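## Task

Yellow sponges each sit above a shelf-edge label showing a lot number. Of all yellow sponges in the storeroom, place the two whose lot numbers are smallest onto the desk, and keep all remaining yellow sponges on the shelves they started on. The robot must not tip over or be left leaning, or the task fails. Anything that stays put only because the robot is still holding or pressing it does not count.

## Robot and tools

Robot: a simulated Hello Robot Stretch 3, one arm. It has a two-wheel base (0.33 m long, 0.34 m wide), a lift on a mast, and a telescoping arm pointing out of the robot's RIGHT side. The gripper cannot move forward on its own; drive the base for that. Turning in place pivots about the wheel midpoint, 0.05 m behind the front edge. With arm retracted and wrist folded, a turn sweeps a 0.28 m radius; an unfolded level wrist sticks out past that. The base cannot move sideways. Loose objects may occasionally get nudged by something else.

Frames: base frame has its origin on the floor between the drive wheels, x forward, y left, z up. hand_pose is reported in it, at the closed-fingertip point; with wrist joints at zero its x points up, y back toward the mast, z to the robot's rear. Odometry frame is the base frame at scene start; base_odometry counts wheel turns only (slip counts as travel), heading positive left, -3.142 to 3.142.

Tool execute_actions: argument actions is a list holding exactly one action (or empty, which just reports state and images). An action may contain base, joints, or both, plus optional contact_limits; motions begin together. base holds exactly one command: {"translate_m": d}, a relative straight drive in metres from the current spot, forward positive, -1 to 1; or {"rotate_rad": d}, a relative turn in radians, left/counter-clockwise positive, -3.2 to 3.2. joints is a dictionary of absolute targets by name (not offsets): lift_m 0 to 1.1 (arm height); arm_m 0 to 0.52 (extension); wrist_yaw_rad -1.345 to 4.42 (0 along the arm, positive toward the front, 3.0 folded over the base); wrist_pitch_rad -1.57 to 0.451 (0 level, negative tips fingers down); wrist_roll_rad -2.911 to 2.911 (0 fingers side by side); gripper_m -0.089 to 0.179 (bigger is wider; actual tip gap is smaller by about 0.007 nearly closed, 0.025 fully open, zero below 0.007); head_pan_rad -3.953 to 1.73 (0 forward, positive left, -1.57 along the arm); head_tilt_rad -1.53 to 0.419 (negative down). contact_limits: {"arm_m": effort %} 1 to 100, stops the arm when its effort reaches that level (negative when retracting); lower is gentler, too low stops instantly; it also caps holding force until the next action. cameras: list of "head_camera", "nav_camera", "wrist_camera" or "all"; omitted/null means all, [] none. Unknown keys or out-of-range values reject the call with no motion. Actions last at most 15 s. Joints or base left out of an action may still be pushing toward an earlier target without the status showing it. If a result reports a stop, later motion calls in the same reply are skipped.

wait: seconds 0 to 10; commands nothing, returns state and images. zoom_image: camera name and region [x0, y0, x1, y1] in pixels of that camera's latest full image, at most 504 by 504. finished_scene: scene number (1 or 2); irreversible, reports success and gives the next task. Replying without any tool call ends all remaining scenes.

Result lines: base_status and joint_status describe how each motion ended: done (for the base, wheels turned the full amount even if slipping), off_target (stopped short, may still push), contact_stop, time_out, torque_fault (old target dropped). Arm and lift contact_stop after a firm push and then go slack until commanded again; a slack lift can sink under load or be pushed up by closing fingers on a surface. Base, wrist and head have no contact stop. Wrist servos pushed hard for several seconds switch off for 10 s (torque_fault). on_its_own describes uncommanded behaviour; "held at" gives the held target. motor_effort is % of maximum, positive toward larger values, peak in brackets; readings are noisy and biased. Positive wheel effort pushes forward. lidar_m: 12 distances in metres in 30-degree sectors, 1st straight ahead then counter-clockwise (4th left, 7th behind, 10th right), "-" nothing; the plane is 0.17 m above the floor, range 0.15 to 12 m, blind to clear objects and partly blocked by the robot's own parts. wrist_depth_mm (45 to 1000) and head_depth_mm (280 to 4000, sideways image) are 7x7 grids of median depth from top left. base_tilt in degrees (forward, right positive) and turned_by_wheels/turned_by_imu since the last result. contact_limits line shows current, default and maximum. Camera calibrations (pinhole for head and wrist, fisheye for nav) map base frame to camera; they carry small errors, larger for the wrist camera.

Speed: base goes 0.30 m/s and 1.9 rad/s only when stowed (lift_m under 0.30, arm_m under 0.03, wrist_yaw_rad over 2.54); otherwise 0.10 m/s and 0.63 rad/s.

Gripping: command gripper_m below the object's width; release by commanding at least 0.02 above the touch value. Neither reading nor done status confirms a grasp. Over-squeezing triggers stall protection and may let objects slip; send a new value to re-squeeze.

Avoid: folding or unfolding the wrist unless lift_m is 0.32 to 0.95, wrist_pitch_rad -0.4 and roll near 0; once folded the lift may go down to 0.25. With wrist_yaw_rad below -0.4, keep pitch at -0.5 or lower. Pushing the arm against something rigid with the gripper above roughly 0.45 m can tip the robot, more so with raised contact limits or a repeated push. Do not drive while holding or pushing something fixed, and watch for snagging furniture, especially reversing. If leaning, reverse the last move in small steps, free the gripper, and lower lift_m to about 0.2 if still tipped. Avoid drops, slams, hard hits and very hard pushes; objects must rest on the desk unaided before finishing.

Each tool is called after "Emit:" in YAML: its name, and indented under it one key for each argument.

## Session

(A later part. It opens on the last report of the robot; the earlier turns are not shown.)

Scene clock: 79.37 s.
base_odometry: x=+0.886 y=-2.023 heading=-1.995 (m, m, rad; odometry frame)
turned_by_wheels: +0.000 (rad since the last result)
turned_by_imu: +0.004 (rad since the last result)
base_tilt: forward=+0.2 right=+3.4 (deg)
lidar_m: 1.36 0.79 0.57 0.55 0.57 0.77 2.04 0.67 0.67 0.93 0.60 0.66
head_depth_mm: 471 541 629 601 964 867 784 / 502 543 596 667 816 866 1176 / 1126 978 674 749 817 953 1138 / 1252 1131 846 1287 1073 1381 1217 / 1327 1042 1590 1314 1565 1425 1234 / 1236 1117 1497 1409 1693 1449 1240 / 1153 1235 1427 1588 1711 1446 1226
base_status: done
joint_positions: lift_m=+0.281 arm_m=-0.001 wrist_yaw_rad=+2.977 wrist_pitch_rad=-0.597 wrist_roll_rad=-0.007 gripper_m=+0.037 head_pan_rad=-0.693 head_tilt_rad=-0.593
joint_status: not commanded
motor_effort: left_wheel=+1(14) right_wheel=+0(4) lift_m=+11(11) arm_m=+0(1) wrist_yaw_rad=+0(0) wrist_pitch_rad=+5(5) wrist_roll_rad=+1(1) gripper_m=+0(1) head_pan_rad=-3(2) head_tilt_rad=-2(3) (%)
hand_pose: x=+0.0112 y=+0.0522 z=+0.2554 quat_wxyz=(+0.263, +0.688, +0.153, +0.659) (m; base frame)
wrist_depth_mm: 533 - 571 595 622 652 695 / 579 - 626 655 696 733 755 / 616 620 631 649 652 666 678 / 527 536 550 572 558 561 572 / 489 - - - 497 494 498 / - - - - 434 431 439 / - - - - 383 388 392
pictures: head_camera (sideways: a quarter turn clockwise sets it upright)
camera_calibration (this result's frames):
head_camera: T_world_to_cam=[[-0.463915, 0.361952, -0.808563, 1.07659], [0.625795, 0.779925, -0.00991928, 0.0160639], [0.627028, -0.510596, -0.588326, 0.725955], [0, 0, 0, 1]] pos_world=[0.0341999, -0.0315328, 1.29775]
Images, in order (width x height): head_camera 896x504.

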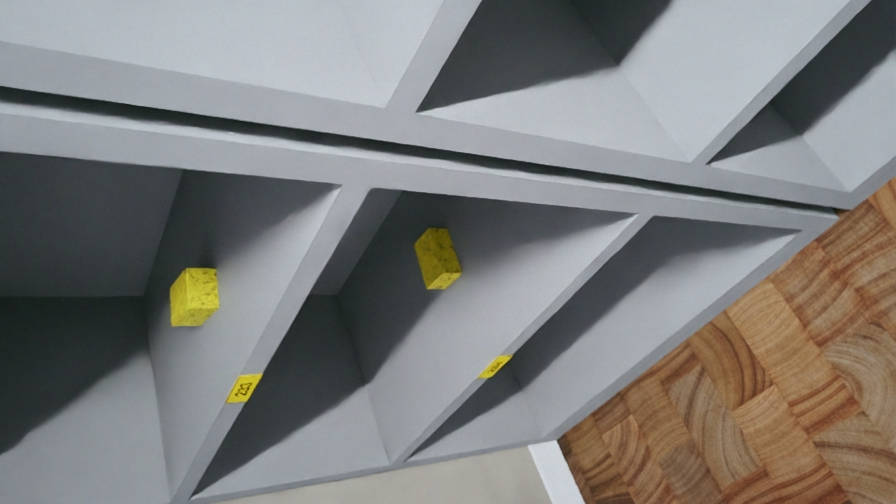

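Emit:
zoom_image:
  camera: "head_camera"
  region: [440,320,560,410]

Emit:
zoom_image:
  camera: "head_camera"
  region: [190,340,310,430]

Emit:
execute_actions:
  actions:
    - {"base":{"translate_m":-0.45},"joints":{"head_pan_rad":-1.3,"head_tilt_rad":-0.95}}
  cameras: ["head_camera"]

Emit:
execute_actions:
  actions:
    - {"base":{"translate_m":-0.85}}
  cameras: ["head_camera"]

Region (440, 320, 560, 410) of head_camera's 896x504 image, scaled by 4.200, with more detail than that image has; it fills the top 378 rows of this view, and the rest is white.

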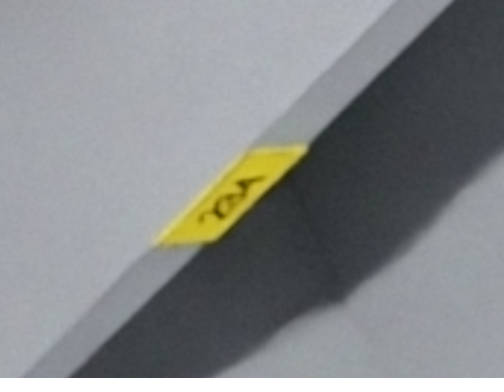

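Region (190, 340, 310, 430) of head_camera's 896x504 image, scaled by 4.200, with more detail than that image has; it fills the top 378 rows of this view, and the rest is white.

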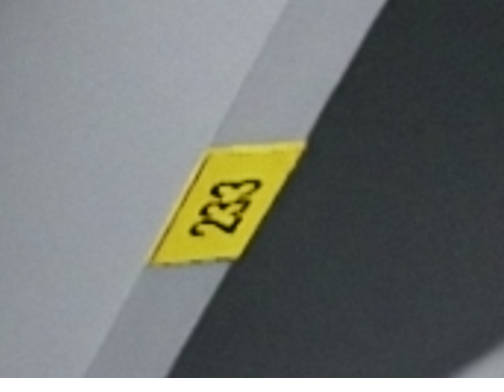

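Scene clock: 88.10 s.
base_odometry: x=+1.072 y=-1.613 heading=-1.995 (m, m, rad; odometry frame)
turned_by_wheels: +0.000 (rad since the last result)
turned_by_imu: -0.001 (rad since the last result)
base_tilt: forward=+0.0 right=+3.4 (deg)
lidar_m: 1.81 0.78 0.56 0.54 0.56 0.75 1.98 1.08 0.97 0.48 0.97 0.94
head_depth_mm: 593 493 578 703 1241 1205 1129 / 590 505 1059 867 982 1225 1151 / 588 511 1055 915 1289 1234 - / 585 518 1051 928 1314 1243 - / 583 1105 1043 939 1323 1228 1113 / 580 1144 1025 963 1338 1234 1113 / 546 1169 1048 1391 1354 1234 1118
base_status: done
joint_positions: lift_m=+0.281 arm_m=-0.001 wrist_yaw_rad=+2.977 wrist_pitch_rad=-0.597 wrist_roll_rad=-0.007 gripper_m=+0.037 head_pan_rad=-1.293 head_tilt_rad=-0.938
joint_status: all done
motor_effort: left_wheel=+2(11) right_wheel=-1(7) lift_m=+11(11) arm_m=+0(0) wrist_yaw_rad=+0(0) wrist_pitch_rad=+5(5) wrist_roll_rad=+1(1) gripper_m=-1(1) head_pan_rad=-2(25) head_tilt_rad=-4(22) (%)
hand_pose: x=+0.0112 y=+0.0522 z=+0.2554 quat_wxyz=(+0.263, +0.688, +0.153, +0.659) (m; base frame)
wrist_depth_mm: 525 - 564 590 616 647 678 / 564 - 623 655 687 717 765 / 612 617 641 645 661 677 677 / 531 541 549 565 561 563 575 / 490 - - - 498 490 499 / - - - - 436 437 438 / - - - - 382 390 390
pictures: head_camera (sideways: a quarter turn clockwise sets it upright)
camera_calibration (this result's frames):
head_camera: T_world_to_cam=[[-0.243783, 0.790301, -0.562134, 0.754115], [0.956288, 0.292403, -0.0036305, 0.00585748], [0.1615, -0.538448, -0.827038, 1.03925], [0, 0, 0, 1]] pos_world=[0.0103996, -0.0381082, 1.28343]
Images, in order (width x height): head_camera 896x504.

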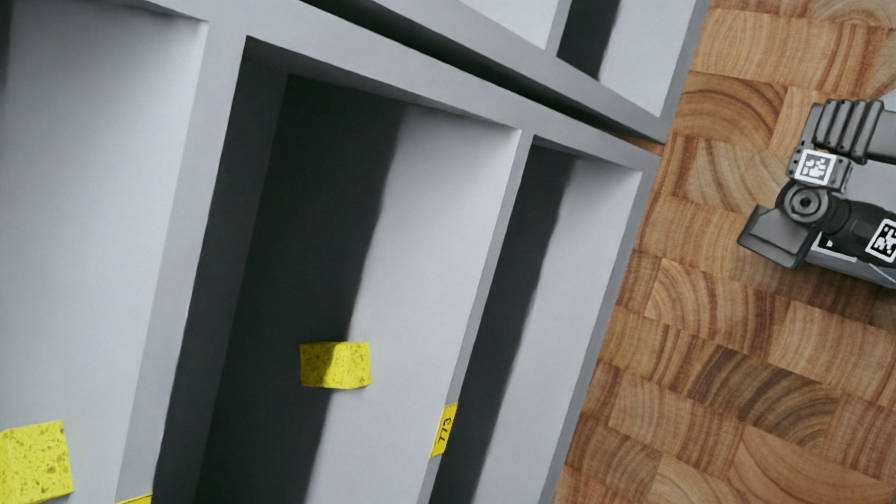

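Scene clock: 92.63 s.
base_odometry: x=+1.421 y=-0.838 heading=-1.994 (m, m, rad; odometry frame)
turned_by_wheels: +0.000 (rad since the last result)
turned_by_imu: -0.002 (rad since the last result)
base_tilt: forward=+0.1 right=+3.5 (deg)
lidar_m: 1.80 0.76 0.55 0.53 0.54 0.73 1.93 1.17 0.51 0.50 0.98 0.88
head_depth_mm: 591 502 1033 839 943 1213 1122 / 590 509 1059 917 1196 1223 1150 / 588 520 1051 915 1305 1248 - / 585 1078 1053 929 1317 1235 - / 585 1119 1054 944 1332 1230 1120 / 581 1144 1048 966 1341 1237 1116 / 580 1169 1041 1394 1360 1234 1107
base_status: done
joint_positions: lift_m=+0.281 arm_m=-0.001 wrist_yaw_rad=+2.977 wrist_pitch_rad=-0.597 wrist_roll_rad=-0.007 gripper_m=+0.037 head_pan_rad=-1.293 head_tilt_rad=-0.938
joint_status: not commanded
motor_effort: left_wheel=+2(9) right_wheel=-1(8) lift_m=+11(11) arm_m=-1(0) wrist_yaw_rad=+0(0) wrist_pitch_rad=+5(5) wrist_roll_rad=+1(1) gripper_m=+1(0) head_pan_rad=-2(2) head_tilt_rad=-4(4) (%)
hand_pose: x=+0.0112 y=+0.0522 z=+0.2554 quat_wxyz=(+0.263, +0.688, +0.153, +0.659) (m; base frame)
wrist_depth_mm: 509 - 547 583 598 633 670 / 557 - 602 636 671 703 753 / 595 604 628 643 664 669 683 / 531 531 555 566 560 563 571 / 482 - - - 500 489 498 / - - - - 437 432 436 / - - - - 384 391 394
pictures: head_camera (sideways: a quarter turn clockwise sets it upright)
camera_calibration (this result's frames):
head_camera: T_world_to_cam=[[-0.243636, 0.790364, -0.562109, 0.754081], [0.956345, 0.292219, -0.00362991, 0.00585636], [0.16139, -0.538454, -0.827055, 1.03927], [0, 0, 0, 1]] pos_world=[0.0103921, -0.0381085, 1.28343]
Images, in order (width x height): head_camera 896x504.

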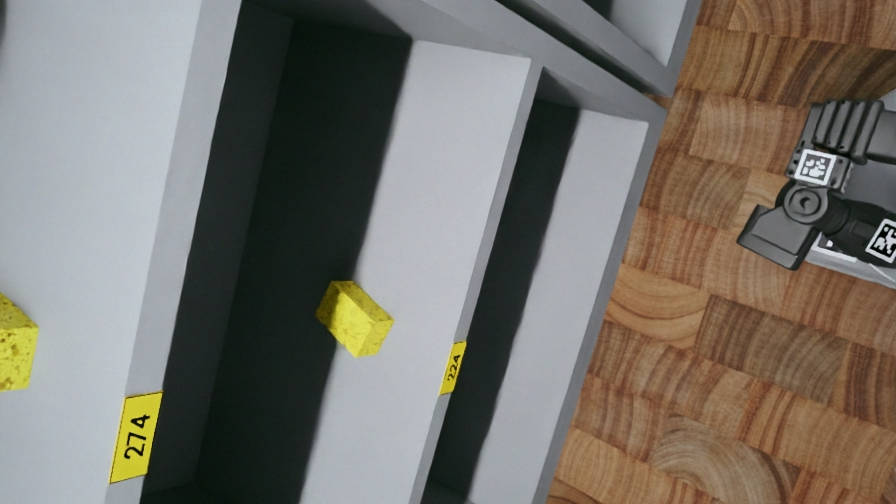

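Emit:
execute_actions:
  actions:
    - {"base":{"translate_m":0.3},"joints":{"lift_m":0.6,"wrist_pitch_rad":-0.4}}
  cameras: []

Emit:
execute_actions:
  actions:
    - {"joints":{"wrist_yaw_rad":-0.25,"gripper_m":0.15,"head_pan_rad":-1.57}}

Scene clock: 111.20 s.
base_odometry: x=+1.298 y=-1.112 heading=-1.994 (m, m, rad; odometry frame)
turned_by_wheels: +0.000 (rad since the last result)
turned_by_imu: +0.002 (rad since the last result)
base_tilt: forward=+0.0 right=+3.4 (deg)
lidar_m: 2.20 0.77 0.55 0.53 0.55 0.74 1.95 0.70 0.64 0.94 0.65 0.69
head_depth_mm: 552 496 1059 919 1272 1226 - / 591 507 1059 900 1294 1244 - / 589 518 1062 916 1301 1287 - / 585 528 1045 930 1324 1263 1151 / 583 1080 1047 943 1321 1243 1123 / 582 869 981 961 1332 1230 1114 / 578 730 817 1014 1360 1227 1114
base_status: done
joint_positions: lift_m=+0.599 arm_m=-0.001 wrist_yaw_rad=+2.977 wrist_pitch_rad=-0.421 wrist_roll_rad=-0.007 gripper_m=+0.037 head_pan_rad=-1.294 head_tilt_rad=-0.938
joint_status: all done
motor_effort: left_wheel=+2(14) right_wheel=-1(6) lift_m=+38(41) arm_m=-1(0) wrist_yaw_rad=+0(0) wrist_pitch_rad=+7(8) wrist_roll_rad=+1(1) gripper_m=+0(0) head_pan_rad=-1(2) head_tilt_rad=-4(4) (%)
hand_pose: x=+0.0154 y=+0.0775 z=+0.6113 quat_wxyz=(+0.204, +0.699, +0.091, +0.680) (m; base frame)
wrist_depth_mm: 483 - 525 545 577 609 627 / 523 - 570 594 628 666 711 / 575 - 633 670 708 748 794 / 637 660 704 738 790 841 916 / 704 754 - 824 917 966 - / 776 817 - 893 921 917 927 / 745 753 765 778 780 800 809
pictures: none
No camera images: the call's "cameras" was empty. Leave "cameras" out to get every camera's image.

Scene clock: 113.80 s.
base_odometry: x=+1.298 y=-1.112 heading=-1.994 (m, m, rad; odometry frame)
turned_by_wheels: +0.000 (rad since the last result)
turned_by_imu: +0.000 (rad since the last result)
base_tilt: forward=+0.1 right=+3.5 (deg)
lidar_m: 2.20 0.77 0.55 0.53 0.55 0.74 1.96 0.70 0.64 0.94 0.65 0.69
head_depth_mm: 593 510 1062 915 1284 1260 1126 / 590 514 1059 917 1318 1294 - / 570 514 1056 914 1325 - - / 563 516 1052 906 1300 1252 - / 583 516 1051 925 1319 1236 1120 / 579 514 1047 925 1316 1237 1119 / 579 514 1043 923 1280 1232 1116
base_status: not commanded
joint_positions: lift_m=+0.599 arm_m=-0.001 wrist_yaw_rad=-0.248 wrist_pitch_rad=-0.421 wrist_roll_rad=-0.007 gripper_m=+0.150 head_pan_rad=-1.563 head_tilt_rad=-0.938
joint_status: all done
motor_effort: left_wheel=+2(2) right_wheel=-1(1) lift_m=+38(38) arm_m=+0(0) wrist_yaw_rad=-1(1) wrist_pitch_rad=+7(7) wrist_roll_rad=+1(1) gripper_m=+1(80) head_pan_rad=-2(16) head_tilt_rad=-4(4) (%)
hand_pose: x=-0.0765 y=-0.3606 z=+0.6113 quat_wxyz=(+0.670, +0.062, -0.702, -0.232) (m; base frame)
wrist_depth_mm: 573 609 644 675 677 455 341 / 525 539 529 574 581 463 350 / 397 379 384 424 432 430 382 / 317 322 328 334 355 383 427 / 276 289 864 917 787 497 949 / 740 761 795 795 756 - 836 / 667 676 685 695 700 702 775
pictures: head_camera (sideways: a quarter turn clockwise sets it upright), nav_camera (sideways: a quarter turn counterclockwise sets it upright), wrist_camera
camera_calibration (this result's frames):
head_camera: T_world_to_cam=[[-0.0245541, 0.826755, -0.562026, 0.752637], [0.999623, 0.0272218, -0.00362799, 0.00558987], [0.0122999, -0.561904, -0.827111, 1.04026], [0, 0, 0, 1]] pos_world=[0.0000974619, -0.0378749, 1.28343]
nav_camera: T_world_to_cam=[[0.0497704, -0.807288, 0.588055, -0.731357], [-0.997858, -0.0652206, -0.00508125, 0.0649824], [0.0424553, -0.586542, -0.808805, 1.00915], [0, 0, 0, 1]] pos_world=[0.0583994, 0.00573038, 1.24661]
wrist_camera: T_world_to_cam=[[-0.973425, 0.225486, 0.0399954, -0.0152527], [0.0960752, 0.560642, -0.822466, 0.744872], [-0.207877, -0.796766, -0.567407, 0.205538], [0, 0, 0, 1]] pos_world=[-0.0436843, -0.250402, 0.729866]
Images, in order (width x height): head_camera 896x504, nav_camera 672x504, wrist_camera 644x364.

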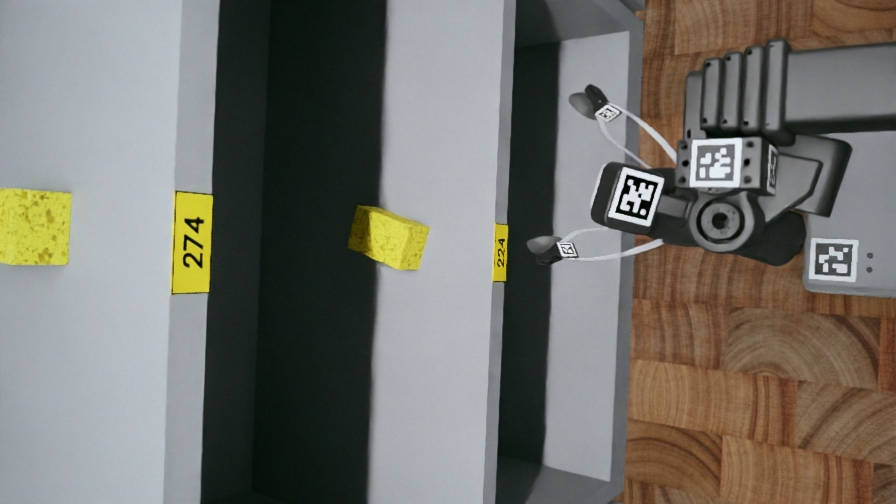

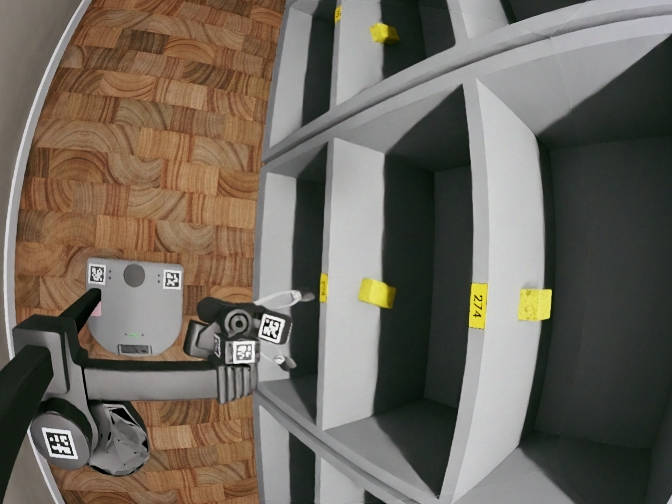

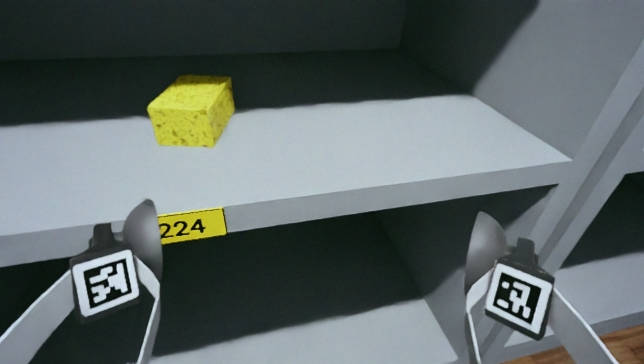

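Emit:
execute_actions:
  actions:
    - {"base":{"translate_m":0.075},"joints":{"lift_m":0.57,"arm_m":0.2}}
  cameras: ["wrist_camera","head_camera"]

Scene clock: 122.33 s.
base_odometry: x=+1.267 y=-1.180 heading=-1.994 (m, m, rad; odometry frame)
turned_by_wheels: +0.000 (rad since the last result)
turned_by_imu: +0.001 (rad since the last result)
base_tilt: forward=+0.0 right=+3.5 (deg)
lidar_m: 2.20 0.77 0.55 0.53 0.55 0.74 1.96 0.70 0.69 0.94 0.60 1.31
head_depth_mm: 592 510 1060 922 1311 1245 1128 / 557 513 1071 936 - - - / 569 513 1056 916 1280 1235 1169 / 585 516 1053 910 1305 1237 1158 / 581 515 1050 908 1321 1241 1119 / 581 514 1047 929 1314 1232 1113 / 580 513 998 925 1188 1237 1115
base_status: done
joint_positions: lift_m=+0.571 arm_m=+0.200 wrist_yaw_rad=-0.249 wrist_pitch_rad=-0.421 wrist_roll_rad=-0.007 gripper_m=+0.150 head_pan_rad=-1.563 head_tilt_rad=-0.938
joint_status: all done
motor_effort: left_wheel=+2(8) right_wheel=-1(1) lift_m=+11(35) arm_m=+3(3) wrist_yaw_rad=-1(1) wrist_pitch_rad=+7(7) wrist_roll_rad=+1(1) gripper_m=+0(0) head_pan_rad=-2(3) head_tilt_rad=-4(4) (%)
hand_pose: x=-0.0767 y=-0.5618 z=+0.5828 quat_wxyz=(+0.670, +0.062, -0.702, -0.233) (m; base frame)
wrist_depth_mm: 401 421 449 480 510 522 411 / 419 437 466 486 505 503 417 / 338 342 348 344 367 377 382 / 271 274 223 224 288 294 300 / 225 235 214 215 238 249 246 / 198 191 197 199 202 - 208 / 165 170 172 174 176 174 181
pictures: head_camera (sideways: a quarter turn clockwise sets it upright), wrist_camera
camera_calibration (this result's frames):
head_camera: T_world_to_cam=[[-0.0242517, 0.826764, -0.562026, 0.752635], [0.999633, 0.0268562, -0.00362798, 0.0055898], [0.0120944, -0.561908, -0.827112, 1.04026], [0, 0, 0, 1]] pos_world=[0.0000836101, -0.0378727, 1.28343]
wrist_camera: T_world_to_cam=[[-0.973163, 0.226614, 0.039998, 0.0316479], [0.0966956, 0.560427, -0.82254, 0.834232], [-0.208815, -0.796598, -0.567299, 0.029021], [0, 0, 0, 1]] pos_world=[-0.0438079, -0.45158, 0.701387]
Images, in order (width x height): head_camera 896x504, wrist_camera 644x364.

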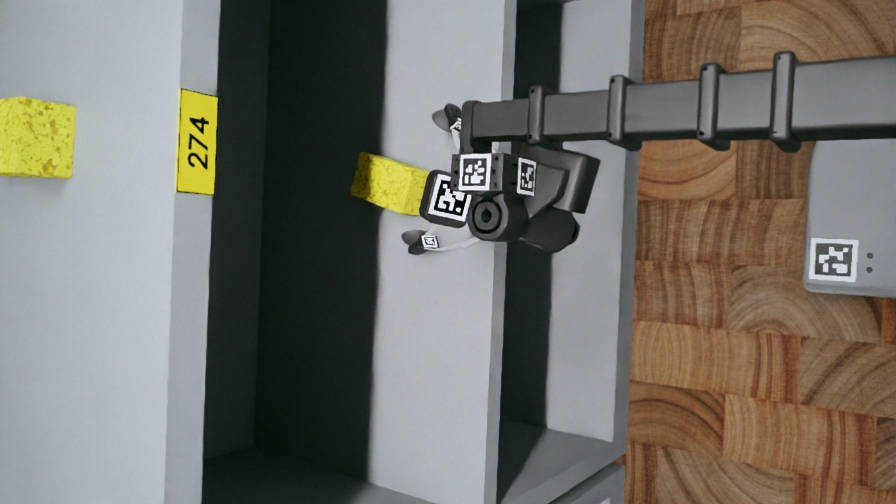

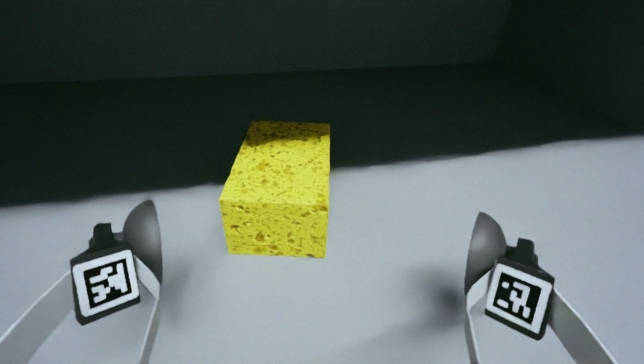

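Emit:
execute_actions:
  actions:
    - {"joints":{"lift_m":0.555,"arm_m":0.285}}
  cameras: ["wrist_camera"]

Emit:
execute_actions:
  actions:
    - {"joints":{"gripper_m":0.0}}
  cameras: ["wrist_camera"]

Emit:
execute_actions:
  actions:
    - {"joints":{"lift_m":0.6}}
  cameras: ["wrist_camera"]

Scene clock: 130.80 s.
base_odometry: x=+1.267 y=-1.180 heading=-1.994 (m, m, rad; odometry frame)
turned_by_wheels: +0.000 (rad since the last result)
turned_by_imu: +0.001 (rad since the last result)
base_tilt: forward=+0.1 right=+3.5 (deg)
lidar_m: 2.20 0.77 0.55 0.53 0.55 0.74 1.96 0.70 0.69 0.94 0.60 1.31
head_depth_mm: 590 510 1060 918 1304 1242 1125 / 557 512 1057 935 1339 - - / 569 513 1056 - 1313 1241 1169 / 586 517 1051 913 1314 1239 1162 / 584 516 1049 911 1308 1236 1116 / 580 514 1045 926 1316 1235 1114 / 579 513 998 919 1177 1235 1115
base_status: not commanded
joint_positions: lift_m=+0.556 arm_m=+0.285 wrist_yaw_rad=-0.249 wrist_pitch_rad=-0.421 wrist_roll_rad=-0.007 gripper_m=+0.150 head_pan_rad=-1.563 head_tilt_rad=-0.938
joint_status: all done
motor_effort: left_wheel=+2(2) right_wheel=-1(1) lift_m=+11(9) arm_m=+3(2) wrist_yaw_rad=-1(0) wrist_pitch_rad=+7(7) wrist_roll_rad=+1(1) gripper_m=+0(0) head_pan_rad=-2(2) head_tilt_rad=-4(4) (%)
hand_pose: x=-0.0767 y=-0.6468 z=+0.5678 quat_wxyz=(+0.670, +0.062, -0.702, -0.233) (m; base frame)
wrist_depth_mm: 330 348 371 393 421 453 410 / 354 369 394 416 439 468 416 / 304 311 318 326 333 340 348 / 244 249 249 180 261 266 273 / 204 212 196 149 215 227 223 / 180 173 134 127 180 - 188 / 150 154 122 117 156 158 165
pictures: wrist_camera
camera_calibration (this result's frames):
wrist_camera: T_world_to_cam=[[-0.97316, 0.226625, 0.0399985, 0.0515159], [0.0966974, 0.56041, -0.822551, 0.869529], [-0.208826, -0.796607, -0.567282, -0.047222], [0, 0, 0, 1]] pos_world=[-0.0438091, -0.536584, 0.686383]
Images, in order (width x height): wrist_camera 644x364.

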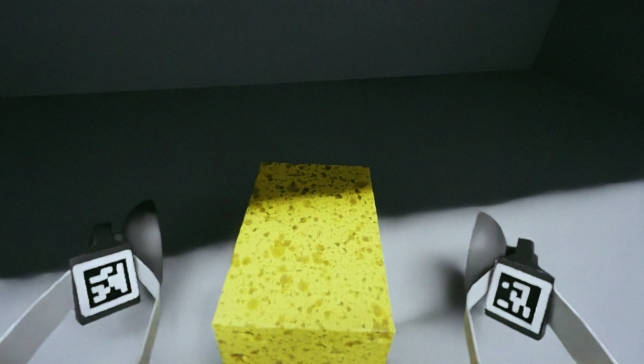

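Scene clock: 132.80 s.
base_odometry: x=+1.267 y=-1.180 heading=-1.994 (m, m, rad; odometry frame)
turned_by_wheels: +0.000 (rad since the last result)
turned_by_imu: +0.000 (rad since the last result)
base_tilt: forward=+0.0 right=+3.4 (deg)
lidar_m: 2.20 0.77 0.55 0.53 0.55 0.74 1.96 0.70 0.69 0.94 0.60 1.31
head_depth_mm: 592 509 1060 918 1314 1249 1116 / 557 511 1061 936 1329 - - / 567 513 1057 - 1303 1233 1172 / 584 519 1055 911 1307 1236 1158 / 583 517 1048 911 1310 1243 1119 / 580 514 1044 923 1311 1236 1117 / 581 513 1003 927 1182 1230 1112
base_status: not commanded
joint_positions: lift_m=+0.556 arm_m=+0.285 wrist_yaw_rad=-0.249 wrist_pitch_rad=-0.413 wrist_roll_rad=-0.007 gripper_m=+0.001 head_pan_rad=-1.563 head_tilt_rad=-0.938
joint_status: all done
motor_effort: left_wheel=+2(2) right_wheel=-1(1) lift_m=+11(11) arm_m=+3(3) wrist_yaw_rad=-1(1) wrist_pitch_rad=+4(7) wrist_roll_rad=+1(1) gripper_m=-27(99) head_pan_rad=-3(2) head_tilt_rad=-4(4) (%)
hand_pose: x=-0.0770 y=-0.6478 z=+0.5696 quat_wxyz=(+0.671, +0.059, -0.702, -0.230) (m; base frame)
wrist_depth_mm: 329 345 369 392 424 452 412 / 352 371 393 420 446 480 418 / 311 318 325 333 341 349 356 / 248 253 256 178 267 271 277 / 206 210 153 149 221 222 227 / 178 180 126 129 - 189 191 / 156 157 123 117 155 165 166
pictures: wrist_camera
camera_calibration (this result's frames):
wrist_camera: T_world_to_cam=[[-0.973081, 0.226935, 0.0401607, 0.0515383], [0.0950543, 0.553958, -0.827101, 0.869881], [-0.209946, -0.801019, -0.560617, -0.0537708], [0, 0, 0, 1]] pos_world=[-0.0438239, -0.536644, 0.687265]
Images, in order (width x height): wrist_camera 644x364.

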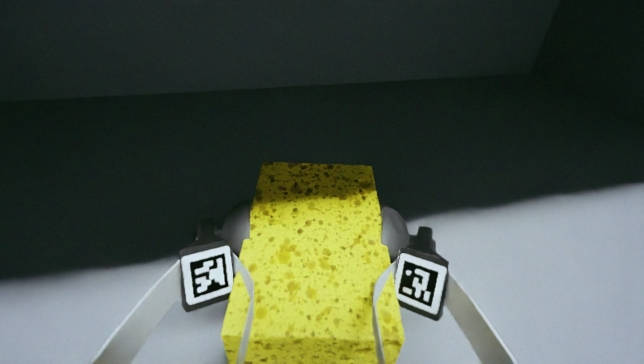

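Scene clock: 134.03 s.
base_odometry: x=+1.267 y=-1.180 heading=-1.994 (m, m, rad; odometry frame)
turned_by_wheels: +0.000 (rad since the last result)
turned_by_imu: +0.000 (rad since the last result)
base_tilt: forward=+0.1 right=+3.5 (deg)
lidar_m: 2.20 0.77 0.56 0.53 0.55 0.74 1.96 0.70 0.69 0.94 0.60 1.31
head_depth_mm: 593 509 1059 918 1305 1247 1127 / 557 511 1059 937 - - - / 567 513 1077 - 1310 1241 1160 / 583 518 1051 910 1304 1242 1161 / 582 516 1052 909 1310 1240 1118 / 580 514 1049 929 1317 1240 1117 / 579 514 1000 922 1181 1229 1112
base_status: not commanded
joint_positions: lift_m=+0.599 arm_m=+0.285 wrist_yaw_rad=-0.249 wrist_pitch_rad=-0.417 wrist_roll_rad=-0.007 gripper_m=+0.007 head_pan_rad=-1.563 head_tilt_rad=-0.938
joint_status: all done
on_its_own: gripper_m is held at +0.006, not at your +0.000, by its stall guard, which is still easing
motor_effort: left_wheel=+2(2) right_wheel=-1(1) lift_m=+38(37) arm_m=+3(3) wrist_yaw_rad=-1(0) wrist_pitch_rad=+5(6) wrist_roll_rad=+1(1) gripper_m=-24(27) head_pan_rad=-2(3) head_tilt_rad=-4(4) (%)
hand_pose: x=-0.0768 y=-0.6472 z=+0.6121 quat_wxyz=(+0.671, +0.060, -0.702, -0.231) (m; base frame)
wrist_depth_mm: 329 347 368 392 420 456 412 / 357 377 400 429 465 498 415 / 374 393 414 425 433 443 410 / 316 320 326 175 340 347 353 / 264 268 153 149 279 285 289 / 226 229 128 130 - 241 242 / 199 201 122 117 197 209 213
pictures: wrist_camera
camera_calibration (this result's frames):
wrist_camera: T_world_to_cam=[[-0.973124, 0.226767, 0.0400736, 0.0497831], [0.0959332, 0.557411, -0.824675, 0.905563], [-0.209347, -0.798667, -0.564185, -0.0257353], [0, 0, 0, 1]] pos_world=[-0.043816, -0.536614, 0.730281]
Images, in order (width x height): wrist_camera 644x364.

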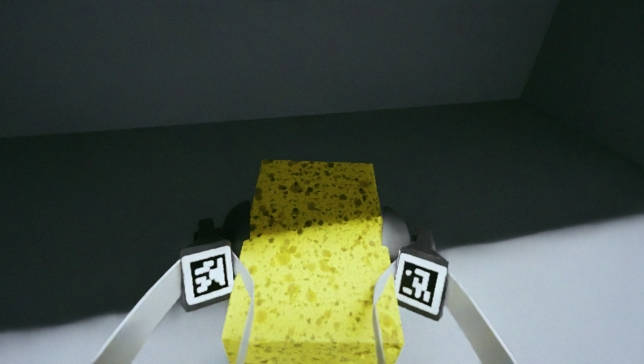

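Emit:
execute_actions:
  actions:
    - {"joints":{"arm_m":0.0,"gripper_m":0.02}}
  cameras: []

Emit:
execute_actions:
  actions:
    - {"joints":{"wrist_yaw_rad":2.7,"lift_m":0.45}}
  cameras: ["wrist_camera"]

Emit:
execute_actions:
  actions:
    - {"joints":{"lift_m":0.285}}
  cameras: []

Emit:
execute_actions:
  actions:
    - {"base":{"translate_m":-0.9},"joints":{"head_tilt_rad":-0.7}}
  cameras: ["head_camera"]

Emit:
execute_actions:
  actions:
    - {"base":{"translate_m":-0.97}}
  cameras: ["wrist_camera"]

Scene clock: 147.70 s.
base_odometry: x=+1.267 y=-1.180 heading=-1.994 (m, m, rad; odometry frame)
turned_by_wheels: +0.000 (rad since the last result)
turned_by_imu: +0.001 (rad since the last result)
base_tilt: forward=+0.0 right=+3.4 (deg)
lidar_m: 2.21 0.77 0.55 0.53 0.55 0.74 1.96 0.70 0.69 0.94 0.60 1.31
head_depth_mm: 592 509 1066 921 1311 1269 1131 / 557 511 1063 917 1309 1296 - / 567 513 1054 913 724 - - / 585 518 1054 912 1308 1251 - / 583 517 1052 908 1313 1236 1122 / 582 514 1050 925 1328 1229 1113 / 578 514 997 924 1177 1237 1110
base_status: not commanded
joint_positions: lift_m=+0.599 arm_m=+0.000 wrist_yaw_rad=-0.249 wrist_pitch_rad=-0.418 wrist_roll_rad=-0.007 gripper_m=+0.021 head_pan_rad=-1.563 head_tilt_rad=-0.938
joint_status: all done
motor_effort: left_wheel=+2(2) right_wheel=-1(1) lift_m=+38(39) arm_m=-3(2) wrist_yaw_rad=+0(1) wrist_pitch_rad=+6(6) wrist_roll_rad=+1(1) gripper_m=-20(20) head_pan_rad=-2(2) head_tilt_rad=-4(4) (%)
hand_pose: x=-0.0769 y=-0.3627 z=+0.6120 quat_wxyz=(+0.671, +0.061, -0.702, -0.232) (m; base frame)
wrist_depth_mm: 569 596 636 677 720 553 416 / 532 549 557 582 598 543 420 / 400 406 415 429 439 445 415 / 318 324 327 176 354 382 435 / 276 290 152 149 782 605 503 / 720 784 128 130 133 627 804 / 656 679 123 117 664 683 769
pictures: none
No camera images: the call's "cameras" was empty. Leave "cameras" out to get every camera's image.

Scene clock: 150.17 s.
base_odometry: x=+1.267 y=-1.180 heading=-1.994 (m, m, rad; odometry frame)
turned_by_wheels: +0.000 (rad since the last result)
turned_by_imu: +0.000 (rad since the last result)
base_tilt: forward=+0.1 right=+3.5 (deg)
lidar_m: 2.20 0.77 0.55 0.53 0.55 0.74 1.96 0.69 0.69 0.94 0.60 1.31
head_depth_mm: 592 510 1062 921 1306 1245 1124 / 557 512 1059 919 1318 1246 1124 / 570 513 1057 914 1304 1261 - / 583 517 1054 914 1306 1282 - / 582 518 1052 911 1308 1239 1129 / 581 516 1049 925 1315 1231 1119 / 579 513 998 924 1184 1230 1112
base_status: not commanded
joint_positions: lift_m=+0.451 arm_m=+0.000 wrist_yaw_rad=+2.698 wrist_pitch_rad=-0.418 wrist_roll_rad=-0.007 gripper_m=+0.021 head_pan_rad=-1.563 head_tilt_rad=-0.938
joint_status: all done
motor_effort: left_wheel=+2(2) right_wheel=-1(1) lift_m=+11(33) arm_m=-2(3) wrist_yaw_rad=+1(3) wrist_pitch_rad=+6(6) wrist_roll_rad=+1(1) gripper_m=-19(19) head_pan_rad=-3(3) head_tilt_rad=-4(4) (%)
hand_pose: x=+0.0751 y=+0.0574 z=+0.4634 quat_wxyz=(+0.296, +0.705, -0.008, +0.645) (m; base frame)
wrist_depth_mm: 451 495 550 614 706 826 995 / 481 529 593 675 795 939 - / 525 568 644 754 896 - - / 563 621 695 176 967 - - / - 681 152 149 838 859 879 / - 692 128 130 132 720 733 / - 603 123 117 603 633 648
pictures: wrist_camera
camera_calibration (this result's frames):
wrist_camera: T_world_to_cam=[[0.910791, -0.410918, 0.0400631, -0.0610713], [-0.202402, -0.528971, -0.82415, 0.460107], [0.359851, 0.74252, -0.564953, 0.354089], [0, 0, 0, 1]] pos_world=[0.0213307, -0.04463, 0.581688]
Images, in order (width x height): wrist_camera 644x364.

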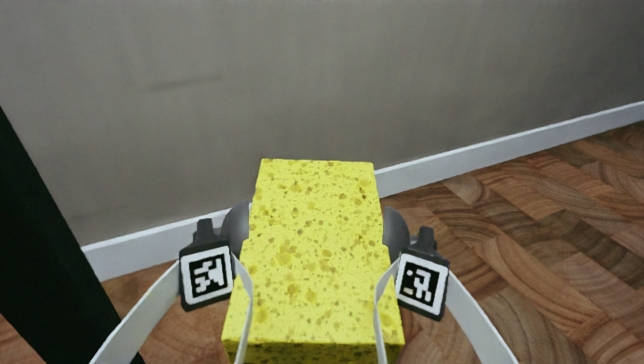

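Scene clock: 152.50 s.
base_odometry: x=+1.267 y=-1.180 heading=-1.994 (m, m, rad; odometry frame)
turned_by_wheels: +0.000 (rad since the last result)
turned_by_imu: +0.000 (rad since the last result)
base_tilt: forward=+0.1 right=+3.5 (deg)
lidar_m: 2.21 0.77 0.56 0.53 0.55 0.74 1.96 0.70 0.69 0.94 0.60 1.31
head_depth_mm: 593 511 1061 922 1309 1245 1125 / 557 511 1065 917 1309 1240 1142 / 569 512 1058 912 1308 1246 - / 585 519 1053 908 1308 1258 - / 583 514 1050 907 1310 1235 1119 / 581 514 1047 924 1317 1236 1114 / 579 514 1001 926 1186 1237 1112
base_status: not commanded
joint_positions: lift_m=+0.286 arm_m=+0.000 wrist_yaw_rad=+2.698 wrist_pitch_rad=-0.418 wrist_roll_rad=-0.007 gripper_m=+0.021 head_pan_rad=-1.563 head_tilt_rad=-0.938
joint_status: all done
motor_effort: left_wheel=+2(2) right_wheel=-1(1) lift_m=+11(12) arm_m=-3(2) wrist_yaw_rad=+2(2) wrist_pitch_rad=+6(6) wrist_roll_rad=+1(1) gripper_m=-19(19) head_pan_rad=-2(1) head_tilt_rad=-4(4) (%)
hand_pose: x=+0.0750 y=+0.0574 z=+0.2983 quat_wxyz=(+0.296, +0.705, -0.008, +0.645) (m; base frame)
wrist_depth_mm: 451 496 547 616 701 814 977 / 479 528 592 677 782 945 - / 518 575 646 727 845 952 992 / 556 614 671 176 738 752 760 / - 575 153 149 600 614 619 / - 505 128 130 133 518 522 / - - 117 117 421 451 454
pictures: none
No camera images: the call's "cameras" was empty. Leave "cameras" out to get every camera's image.

Scene clock: 157.20 s.
base_odometry: x=+1.637 y=-0.360 heading=-1.994 (m, m, rad; odometry frame)
turned_by_wheels: +0.000 (rad since the last result)
turned_by_imu: -0.003 (rad since the last result)
base_tilt: forward=+0.0 right=+3.5 (deg)
lidar_m: 2.16 0.75 0.54 0.51 0.53 0.72 1.59 0.73 0.74 0.96 0.59 1.33
head_depth_mm: 806 799 577 1138 948 1242 1162 / 807 682 572 1138 946 1226 1161 / 808 748 571 1138 940 1241 1169 / 813 782 566 1135 935 1255 1162 / 813 779 588 1136 937 1248 1168 / 814 770 583 1128 929 1254 1174 / 806 765 579 958 907 1034 1155
base_status: done
joint_positions: lift_m=+0.286 arm_m=+0.000 wrist_yaw_rad=+2.698 wrist_pitch_rad=-0.418 wrist_roll_rad=-0.007 gripper_m=+0.021 head_pan_rad=-1.563 head_tilt_rad=-0.705
joint_status: all done
motor_effort: left_wheel=+2(9) right_wheel=-1(8) lift_m=+11(11) arm_m=-3(3) wrist_yaw_rad=+1(2) wrist_pitch_rad=+6(6) wrist_roll_rad=+1(1) gripper_m=-19(19) head_pan_rad=-3(2) head_tilt_rad=+2(17) (%)
hand_pose: x=+0.0749 y=+0.0574 z=+0.2983 quat_wxyz=(+0.296, +0.705, -0.007, +0.645) (m; base frame)
wrist_depth_mm: 435 479 528 598 684 795 963 / 472 510 577 650 761 904 - / 507 554 624 714 840 930 979 / 541 586 652 176 726 746 769 / - 575 153 149 598 606 619 / - 505 128 129 132 517 529 / - - 117 117 424 448 451
pictures: head_camera (sideways: a quarter turn clockwise sets it upright)
camera_calibration (this result's frames):
head_camera: T_world_to_cam=[[-0.0229382, 0.674433, -0.73798, 0.981897], [0.999649, 0.0252708, -0.00797681, 0.0112532], [0.0132695, -0.737904, -0.674776, 0.842155], [0, 0, 0, 1]] pos_world=[0.0000987923, -0.0410791, 1.29298]
Images, in order (width x height): head_camera 896x504.

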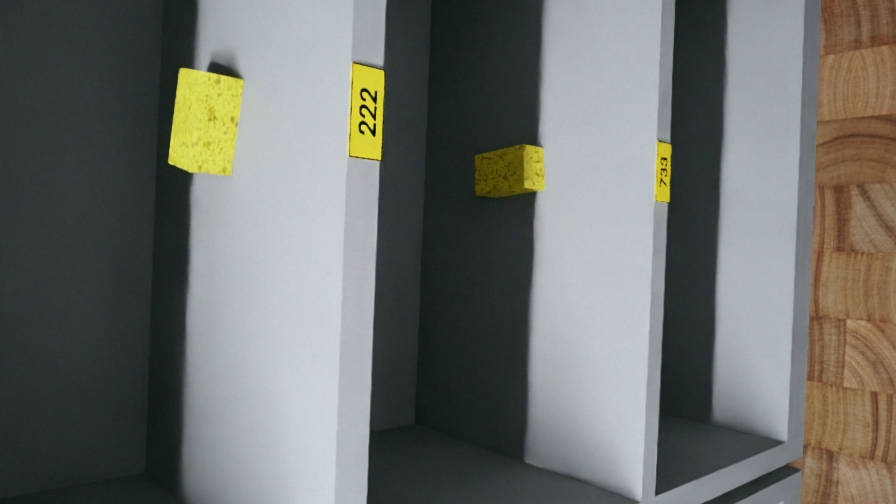

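Scene clock: 162.03 s.
base_odometry: x=+2.035 y=+0.525 heading=-1.994 (m, m, rad; odometry frame)
turned_by_wheels: +0.000 (rad since the last result)
turned_by_imu: -0.003 (rad since the last result)
base_tilt: forward=+0.1 right=+3.4 (deg)
lidar_m: 2.10 0.72 0.52 0.50 0.51 0.65 0.62 0.64 0.86 2.22 0.66 1.36
head_depth_mm: 2085 2053 2020 1861 1626 1382 1194 / 2841 3086 2511 1971 1628 1365 1188 / 2906 3184 2515 1960 1621 1370 1190 / 2938 3176 2463 1937 1611 1364 1186 / 2913 3199 2491 1967 1600 1357 1188 / 2857 3154 2462 1937 1613 1368 1176 / 2783 3167 2468 1267 1287 1294 1175
base_status: done
joint_positions: lift_m=+0.286 arm_m=+0.000 wrist_yaw_rad=+2.699 wrist_pitch_rad=-0.419 wrist_roll_rad=-0.007 gripper_m=+0.021 head_pan_rad=-1.563 head_tilt_rad=-0.705
joint_status: not commanded
motor_effort: left_wheel=+3(8) right_wheel=-2(9) lift_m=+11(11) arm_m=-3(3) wrist_yaw_rad=+1(1) wrist_pitch_rad=+6(6) wrist_roll_rad=+1(1) gripper_m=-18(19) head_pan_rad=-2(1) head_tilt_rad=+2(2) (%)
hand_pose: x=+0.0749 y=+0.0574 z=+0.2983 quat_wxyz=(+0.296, +0.705, -0.007, +0.645) (m; base frame)
wrist_depth_mm: 418 456 509 575 665 769 936 / 451 497 553 629 730 893 - / 490 539 608 692 814 918 970 / 526 573 629 176 742 742 764 / - 571 153 149 604 611 621 / - 505 129 130 132 515 518 / - - 117 117 422 447 455
pictures: wrist_camera
camera_calibration (this result's frames):
wrist_camera: T_world_to_cam=[[0.91112, -0.410191, 0.0400522, -0.0543431], [-0.202181, -0.529529, -0.823846, 0.323906], [0.359142, 0.742524, -0.565397, 0.261039], [0, 0, 0, 1]] pos_world=[0.0212507, -0.0446007, 0.416616]
Images, in order (width x height): wrist_camera 644x364.

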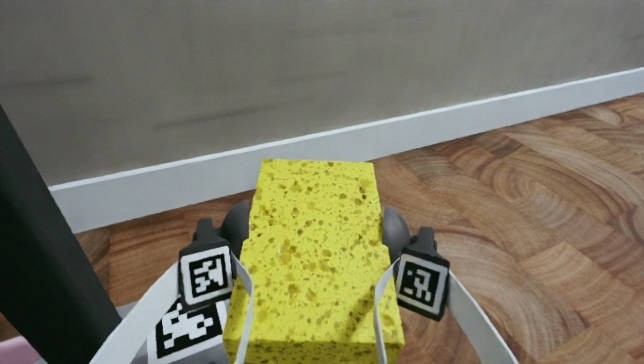

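Emit:
execute_actions:
  actions:
    - {"base":{"rotate_rad":-1.57},"joints":{"head_pan_rad":0.3,"head_tilt_rad":-0.5}}
  cameras: []

Emit:
execute_actions:
  actions:
    - {"base":{"translate_m":1.0}}
  cameras: []

Emit:
execute_actions:
  actions:
    - {"base":{"translate_m":0.7}}
  cameras: ["head_camera","nav_camera"]

Scene clock: 173.50 s.
base_odometry: x=+2.035 y=+0.525 heading=+2.719 (m, m, rad; odometry frame)
turned_by_wheels: -1.570 (rad since the last result)
turned_by_imu: -1.549 (rad since the last result)
base_tilt: forward=+0.1 right=+3.4 (deg)
lidar_m: 2.24 0.66 1.36 2.09 0.72 0.52 0.49 0.51 0.65 0.62 0.64 0.86
head_depth_mm: 2699 2977 3287 2688 1987 1591 1311 / 2808 3100 3307 2637 1987 1585 1309 / 2932 3114 3365 2606 1958 1574 1318 / 3011 3201 3533 2607 1958 1554 1298 / 2976 2582 1048 1150 1284 1440 1303 / 717 769 822 888 965 1048 1160 / 605 639 679 720 785 898 1182
base_status: done
joint_positions: lift_m=+0.286 arm_m=+0.000 wrist_yaw_rad=+2.699 wrist_pitch_rad=-0.419 wrist_roll_rad=-0.007 gripper_m=+0.021 head_pan_rad=+0.293 head_tilt_rad=-0.507
joint_status: all done
motor_effort: left_wheel=+3(15) right_wheel=-2(8) lift_m=+11(11) arm_m=-2(3) wrist_yaw_rad=+1(1) wrist_pitch_rad=+6(6) wrist_roll_rad=+1(1) gripper_m=-18(18) head_pan_rad=+2(35) head_tilt_rad=+2(12) (%)
hand_pose: x=+0.0749 y=+0.0574 z=+0.2983 quat_wxyz=(+0.296, +0.705, -0.007, +0.645) (m; base frame)
wrist_depth_mm: - - - - - 646 769 / - - - - 969 729 - / 871 874 887 909 804 835 968 / 684 680 699 176 728 744 762 / - 566 153 149 600 613 618 / - 501 128 130 132 520 527 / - - 117 117 422 449 453
pictures: none
No camera images: the call's "cameras" was empty. Leave "cameras" out to get every camera's image.

Scene clock: 178.50 s.
base_odometry: x=+1.123 y=+0.935 heading=+2.719 (m, m, rad; odometry frame)
turned_by_wheels: +0.000 (rad since the last result)
turned_by_imu: +0.004 (rad since the last result)
base_tilt: forward=+0.1 right=+3.5 (deg)
lidar_m: 2.20 1.96 2.65 0.43 0.44 0.59 1.50 0.87 0.63 0.60 0.63 0.84
head_depth_mm: 1900 2041 2235 2427 1987 1591 1318 / 1929 2101 2319 2506 1972 1584 1313 / 2007 2155 2403 2515 1993 1563 1307 / 2075 2240 2426 2509 1961 1565 1306 / 2120 2326 2131 2477 1951 1570 1305 / 2182 2402 2076 2425 1929 1569 1289 / 2266 2463 2061 2460 1911 1548 1292
base_status: done
joint_positions: lift_m=+0.286 arm_m=+0.000 wrist_yaw_rad=+2.699 wrist_pitch_rad=-0.419 wrist_roll_rad=-0.007 gripper_m=+0.021 head_pan_rad=+0.293 head_tilt_rad=-0.506
joint_status: not commanded
motor_effort: left_wheel=+3(16) right_wheel=-2(5) lift_m=+11(11) arm_m=-3(3) wrist_yaw_rad=+1(1) wrist_pitch_rad=+6(7) wrist_roll_rad=+1(1) gripper_m=-18(19) head_pan_rad=+2(2) head_tilt_rad=+2(2) (%)
hand_pose: x=+0.0749 y=+0.0574 z=+0.2983 quat_wxyz=(+0.296, +0.705, -0.007, +0.645) (m; base frame)
wrist_depth_mm: 369 - - - - - - / 391 990 - - - - - / 422 559 906 919 932 954 974 / 462 521 705 176 730 751 759 / - 552 153 149 603 612 618 / - 504 128 130 133 521 520 / - - 117 118 423 448 452
pictures: none
No camera images: the call's "cameras" was empty. Leave "cameras" out to get every camera's image.

Scene clock: 182.63 s.
base_odometry: x=+0.484 y=+1.221 heading=+2.720 (m, m, rad; odometry frame)
turned_by_wheels: +0.000 (rad since the last result)
turned_by_imu: +0.003 (rad since the last result)
base_tilt: forward=+0.0 right=+3.4 (deg)
lidar_m: 1.58 1.33 1.60 2.97 1.05 0.85 2.20 0.86 0.62 0.59 0.61 0.83
head_depth_mm: 1280 1388 1510 1671 1828 1587 1320 / 1324 1444 1562 1741 1892 1569 1309 / 1361 1480 1639 1801 1929 1584 1316 / 1401 1532 1678 1888 1943 1577 1309 / 1441 1595 1691 1966 1935 1554 1296 / 1504 1642 1668 1506 1751 1557 1294 / 1547 1704 1647 1233 1928 1497 1290
base_status: done
joint_positions: lift_m=+0.286 arm_m=+0.000 wrist_yaw_rad=+2.699 wrist_pitch_rad=-0.419 wrist_roll_rad=-0.007 gripper_m=+0.021 head_pan_rad=+0.293 head_tilt_rad=-0.506
joint_status: not commanded
motor_effort: left_wheel=+2(14) right_wheel=-1(5) lift_m=+11(11) arm_m=-3(3) wrist_yaw_rad=+1(1) wrist_pitch_rad=+6(6) wrist_roll_rad=+1(1) gripper_m=-19(19) head_pan_rad=+2(2) head_tilt_rad=+2(2) (%)
hand_pose: x=+0.0749 y=+0.0574 z=+0.2983 quat_wxyz=(+0.296, +0.705, -0.007, +0.645) (m; base frame)
wrist_depth_mm: - - - - - - - / - - - - - - - / 873 881 895 906 931 951 978 / 690 696 712 175 738 754 752 / - 574 152 149 600 611 619 / - 505 128 130 132 518 523 / - - 117 117 423 447 456
pictures: head_camera (sideways: a quarter turn clockwise sets it upright), nav_camera (sideways: a quarter turn counterclockwise sets it upright)
camera_calibration (this result's frames):
head_camera: T_world_to_cam=[[-0.488428, -0.166117, -0.856647, 1.13943], [-0.304074, 0.952581, -0.0113492, 0.0235989], [0.817911, 0.25494, -0.515779, 0.630404], [0, 0, 0, 1]] pos_world=[0.0480927, 0.00608446, 1.30151]
nav_camera: T_world_to_cam=[[0.453916, 0.182205, 0.872216, -1.10419], [0.34019, -0.940157, 0.0193574, 0.0249998], [0.823548, 0.287933, -0.488737, 0.58806], [0, 0, 0, 1]] pos_world=[0.00840706, 0.0553702, 1.25001]
Images, in order (width x height): head_camera 896x504, nav_camera 672x504.

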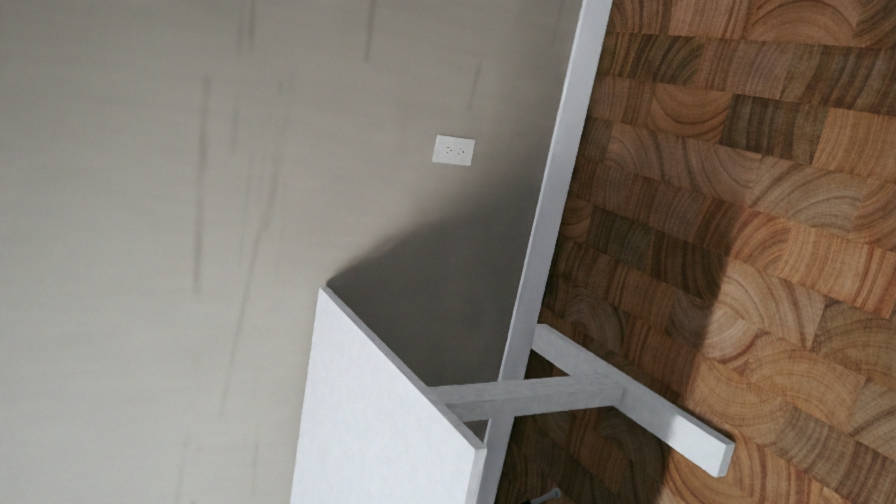

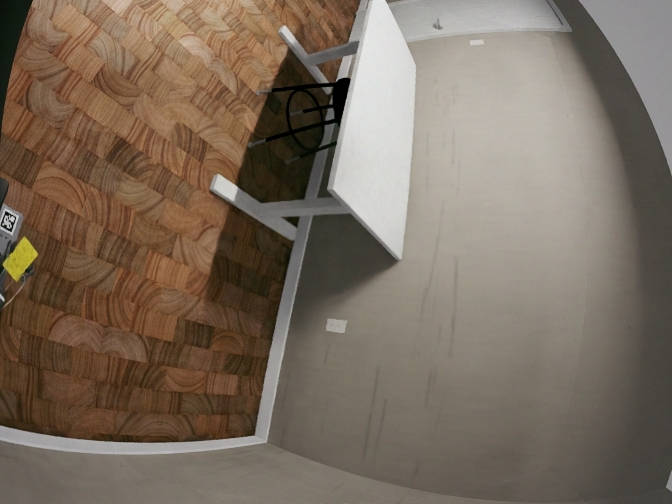

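Emit:
execute_actions:
  actions:
    - {"base":{"rotate_rad":1.4},"joints":{"head_pan_rad":0.1,"head_tilt_rad":-0.2}}
  cameras: []

Emit:
execute_actions:
  actions:
    - {"base":{"translate_m":1.0}}
  cameras: []

Emit:
execute_actions:
  actions:
    - {"base":{"rotate_rad":0.19}}
  cameras: []

Emit:
execute_actions:
  actions:
    - {"base":{"translate_m":0.7},"joints":{"head_pan_rad":0.0,"head_tilt_rad":-0.3}}
  cameras: ["head_camera"]

Scene clock: 194.37 s.
base_odometry: x=+0.484 y=+1.221 heading=-2.164 (m, m, rad; odometry frame)
turned_by_wheels: +1.400 (rad since the last result)
turned_by_imu: +1.383 (rad since the last result)
base_tilt: forward=+0.1 right=+3.4 (deg)
lidar_m: 3.65 1.29 0.85 1.01 1.06 0.66 0.59 0.59 0.72 1.37 1.33 1.43
head_depth_mm: 3345 - - - 3279 2222 1687 / 3460 3962 - - 3325 2231 1684 / 3560 - - - 3202 2230 1674 / 3518 3966 - - 3180 2211 1668 / 3659 3935 - - 3146 2157 1671 / 3670 3830 - 3923 3122 2163 1638 / 3446 2758 2814 2931 2756 2153 1634
base_status: done
joint_positions: lift_m=+0.286 arm_m=+0.000 wrist_yaw_rad=+2.699 wrist_pitch_rad=-0.419 wrist_roll_rad=-0.007 gripper_m=+0.021 head_pan_rad=+0.107 head_tilt_rad=-0.210
joint_status: all done
motor_effort: left_wheel=-3(13) right_wheel=+4(12) lift_m=+11(11) arm_m=-3(3) wrist_yaw_rad=+1(1) wrist_pitch_rad=+6(6) wrist_roll_rad=+1(1) gripper_m=-18(20) head_pan_rad=-3(11) head_tilt_rad=+4(16) (%)
hand_pose: x=+0.0749 y=+0.0574 z=+0.2983 quat_wxyz=(+0.296, +0.705, -0.007, +0.645) (m; base frame)
wrist_depth_mm: - - - 915 - - - / - - - - - - - / 849 875 893 904 939 960 968 / 698 696 703 176 736 751 762 / - 575 152 149 604 607 620 / - 503 128 130 132 519 522 / - - 117 117 421 451 454
pictures: none
No camera images: the call's "cameras" was empty. Leave "cameras" out to get every camera's image.

Scene clock: 199.37 s.
base_odometry: x=-0.075 y=+0.392 heading=-2.164 (m, m, rad; odometry frame)
turned_by_wheels: +0.000 (rad since the last result)
turned_by_imu: +0.004 (rad since the last result)
base_tilt: forward=+0.1 right=+3.4 (deg)
lidar_m: 2.73 1.62 1.01 0.91 0.91 1.75 1.58 1.59 1.54 0.79 0.79 1.32
head_depth_mm: 2941 2909 3179 3377 3280 2248 1696 / 2928 3001 3135 3252 3003 2239 1681 / 2898 3048 3115 3263 3087 2216 1689 / 2927 3005 3092 3221 2979 2201 1657 / 2907 2965 3121 3296 2974 2170 1660 / 2880 2952 3074 3236 2940 2202 1679 / 2808 2924 3061 3207 2926 2146 1636
base_status: done
joint_positions: lift_m=+0.286 arm_m=+0.000 wrist_yaw_rad=+2.699 wrist_pitch_rad=-0.419 wrist_roll_rad=-0.007 gripper_m=+0.021 head_pan_rad=+0.107 head_tilt_rad=-0.210
joint_status: not commanded
motor_effort: left_wheel=-5(11) right_wheel=+4(12) lift_m=+11(11) arm_m=-3(3) wrist_yaw_rad=+1(1) wrist_pitch_rad=+6(6) wrist_roll_rad=+0(1) gripper_m=-19(18) head_pan_rad=-2(2) head_tilt_rad=+4(4) (%)
hand_pose: x=+0.0749 y=+0.0574 z=+0.2983 quat_wxyz=(+0.296, +0.705, -0.007, +0.645) (m; base frame)
wrist_depth_mm: 735 830 962 - - - - / 783 912 - - - - - / 820 871 894 903 935 965 976 / 691 689 697 176 731 748 760 / - 571 153 149 612 609 616 / - 502 129 130 133 518 521 / - - 117 117 423 450 453
pictures: none
No camera images: the call's "cameras" was empty. Leave "cameras" out to get every camera's image.

Scene clock: 200.60 s.
base_odometry: x=-0.075 y=+0.392 heading=-1.974 (m, m, rad; odometry frame)
turned_by_wheels: +0.190 (rad since the last result)
turned_by_imu: +0.188 (rad since the last result)
base_tilt: forward=+0.0 right=+3.5 (deg)
lidar_m: 2.73 1.28 0.94 0.91 0.95 1.63 1.58 1.64 0.99 0.79 0.79 1.32
head_depth_mm: 2815 2892 3034 3160 3090 2272 1698 / 2839 2981 3033 3161 3107 2240 1701 / 2914 2965 3121 3204 2919 2235 1685 / 2955 3063 3198 3289 3036 2222 1672 / 2972 3056 3146 3311 3059 2187 1664 / 3001 2508 2626 2724 2764 2171 1658 / 2095 1933 2003 2074 2107 2062 1633
base_status: done
joint_positions: lift_m=+0.286 arm_m=+0.000 wrist_yaw_rad=+2.699 wrist_pitch_rad=-0.419 wrist_roll_rad=-0.007 gripper_m=+0.021 head_pan_rad=+0.107 head_tilt_rad=-0.210
joint_status: not commanded
motor_effort: left_wheel=-4(15) right_wheel=+4(11) lift_m=+11(11) arm_m=-2(3) wrist_yaw_rad=+1(1) wrist_pitch_rad=+6(6) wrist_roll_rad=+1(1) gripper_m=-19(20) head_pan_rad=-3(2) head_tilt_rad=+4(4) (%)
hand_pose: x=+0.0749 y=+0.0574 z=+0.2983 quat_wxyz=(+0.296, +0.705, -0.007, +0.645) (m; base frame)
wrist_depth_mm: 748 814 912 - - - - / 810 888 996 - - - - / 826 876 890 924 942 967 981 / 691 704 701 175 736 749 746 / - 583 153 149 600 617 623 / - 504 128 130 132 517 522 / - - 117 117 422 449 454
pictures: none
No camera images: the call's "cameras" was empty. Leave "cameras" out to get every camera's image.

Scene clock: 204.73 s.
base_odometry: x=-0.350 y=-0.252 heading=-1.974 (m, m, rad; odometry frame)
turned_by_wheels: +0.000 (rad since the last result)
turned_by_imu: +0.003 (rad since the last result)
base_tilt: forward=+0.0 right=+3.4 (deg)
lidar_m: 2.03 1.27 0.93 0.90 0.94 1.29 2.28 1.36 0.79 0.96 0.97 1.98
head_depth_mm: 2158 2263 2380 2509 2575 1987 1553 / 2162 2283 2409 2519 2528 1975 1545 / 1996 1981 2396 2508 2428 1974 1527 / 2156 2336 2414 2473 2507 1927 1526 / 2191 2329 2442 2568 2483 1920 1534 / 2202 2323 2446 2617 2443 1914 1516 / 2111 2252 2227 2358 2357 1935 1509
base_status: done
joint_positions: lift_m=+0.286 arm_m=+0.000 wrist_yaw_rad=+2.699 wrist_pitch_rad=-0.419 wrist_roll_rad=-0.007 gripper_m=+0.021 head_pan_rad=+0.007 head_tilt_rad=-0.297
joint_status: all done
motor_effort: left_wheel=-4(11) right_wheel=+4(10) lift_m=+11(11) arm_m=-2(3) wrist_yaw_rad=+1(1) wrist_pitch_rad=+6(7) wrist_roll_rad=+1(1) gripper_m=-19(19) head_pan_rad=-2(9) head_tilt_rad=-1(10) (%)
hand_pose: x=+0.0749 y=+0.0574 z=+0.2983 quat_wxyz=(+0.296, +0.705, -0.007, +0.645) (m; base frame)
wrist_depth_mm: 749 809 893 - - - - / 804 873 975 - - - - / 833 874 907 913 936 955 979 / 688 691 708 176 741 749 753 / - 576 153 149 602 609 618 / - 505 128 129 133 517 523 / - - 117 117 422 449 456
pictures: head_camera (sideways: a quarter turn clockwise sets it upright)
camera_calibration (this result's frames):
head_camera: T_world_to_cam=[[-0.326311, -0.0202296, -0.945046, 1.25378], [-0.0202307, 0.999691, -0.0144139, 0.0258609], [0.945046, 0.0144155, -0.32662, 0.38348], [0, 0, 0, 1]] pos_world=[0.0472389, -0.00601758, 1.3105]
Images, in order (width x height): head_camera 896x504.

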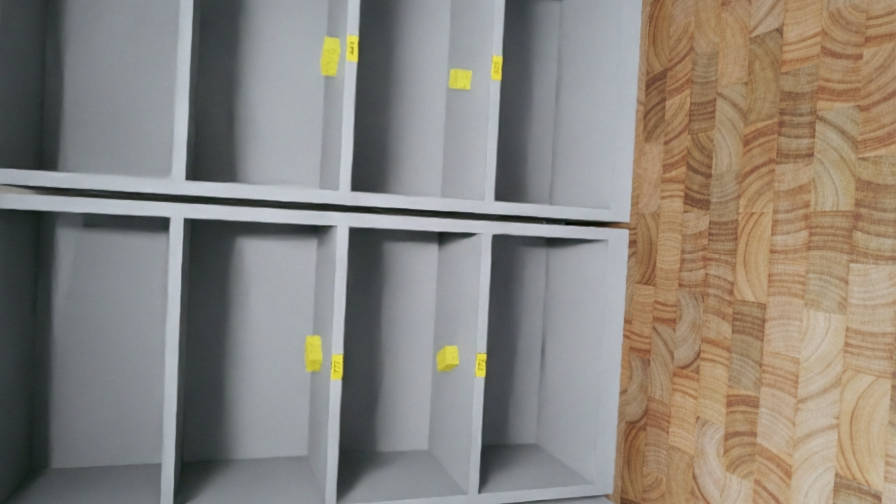

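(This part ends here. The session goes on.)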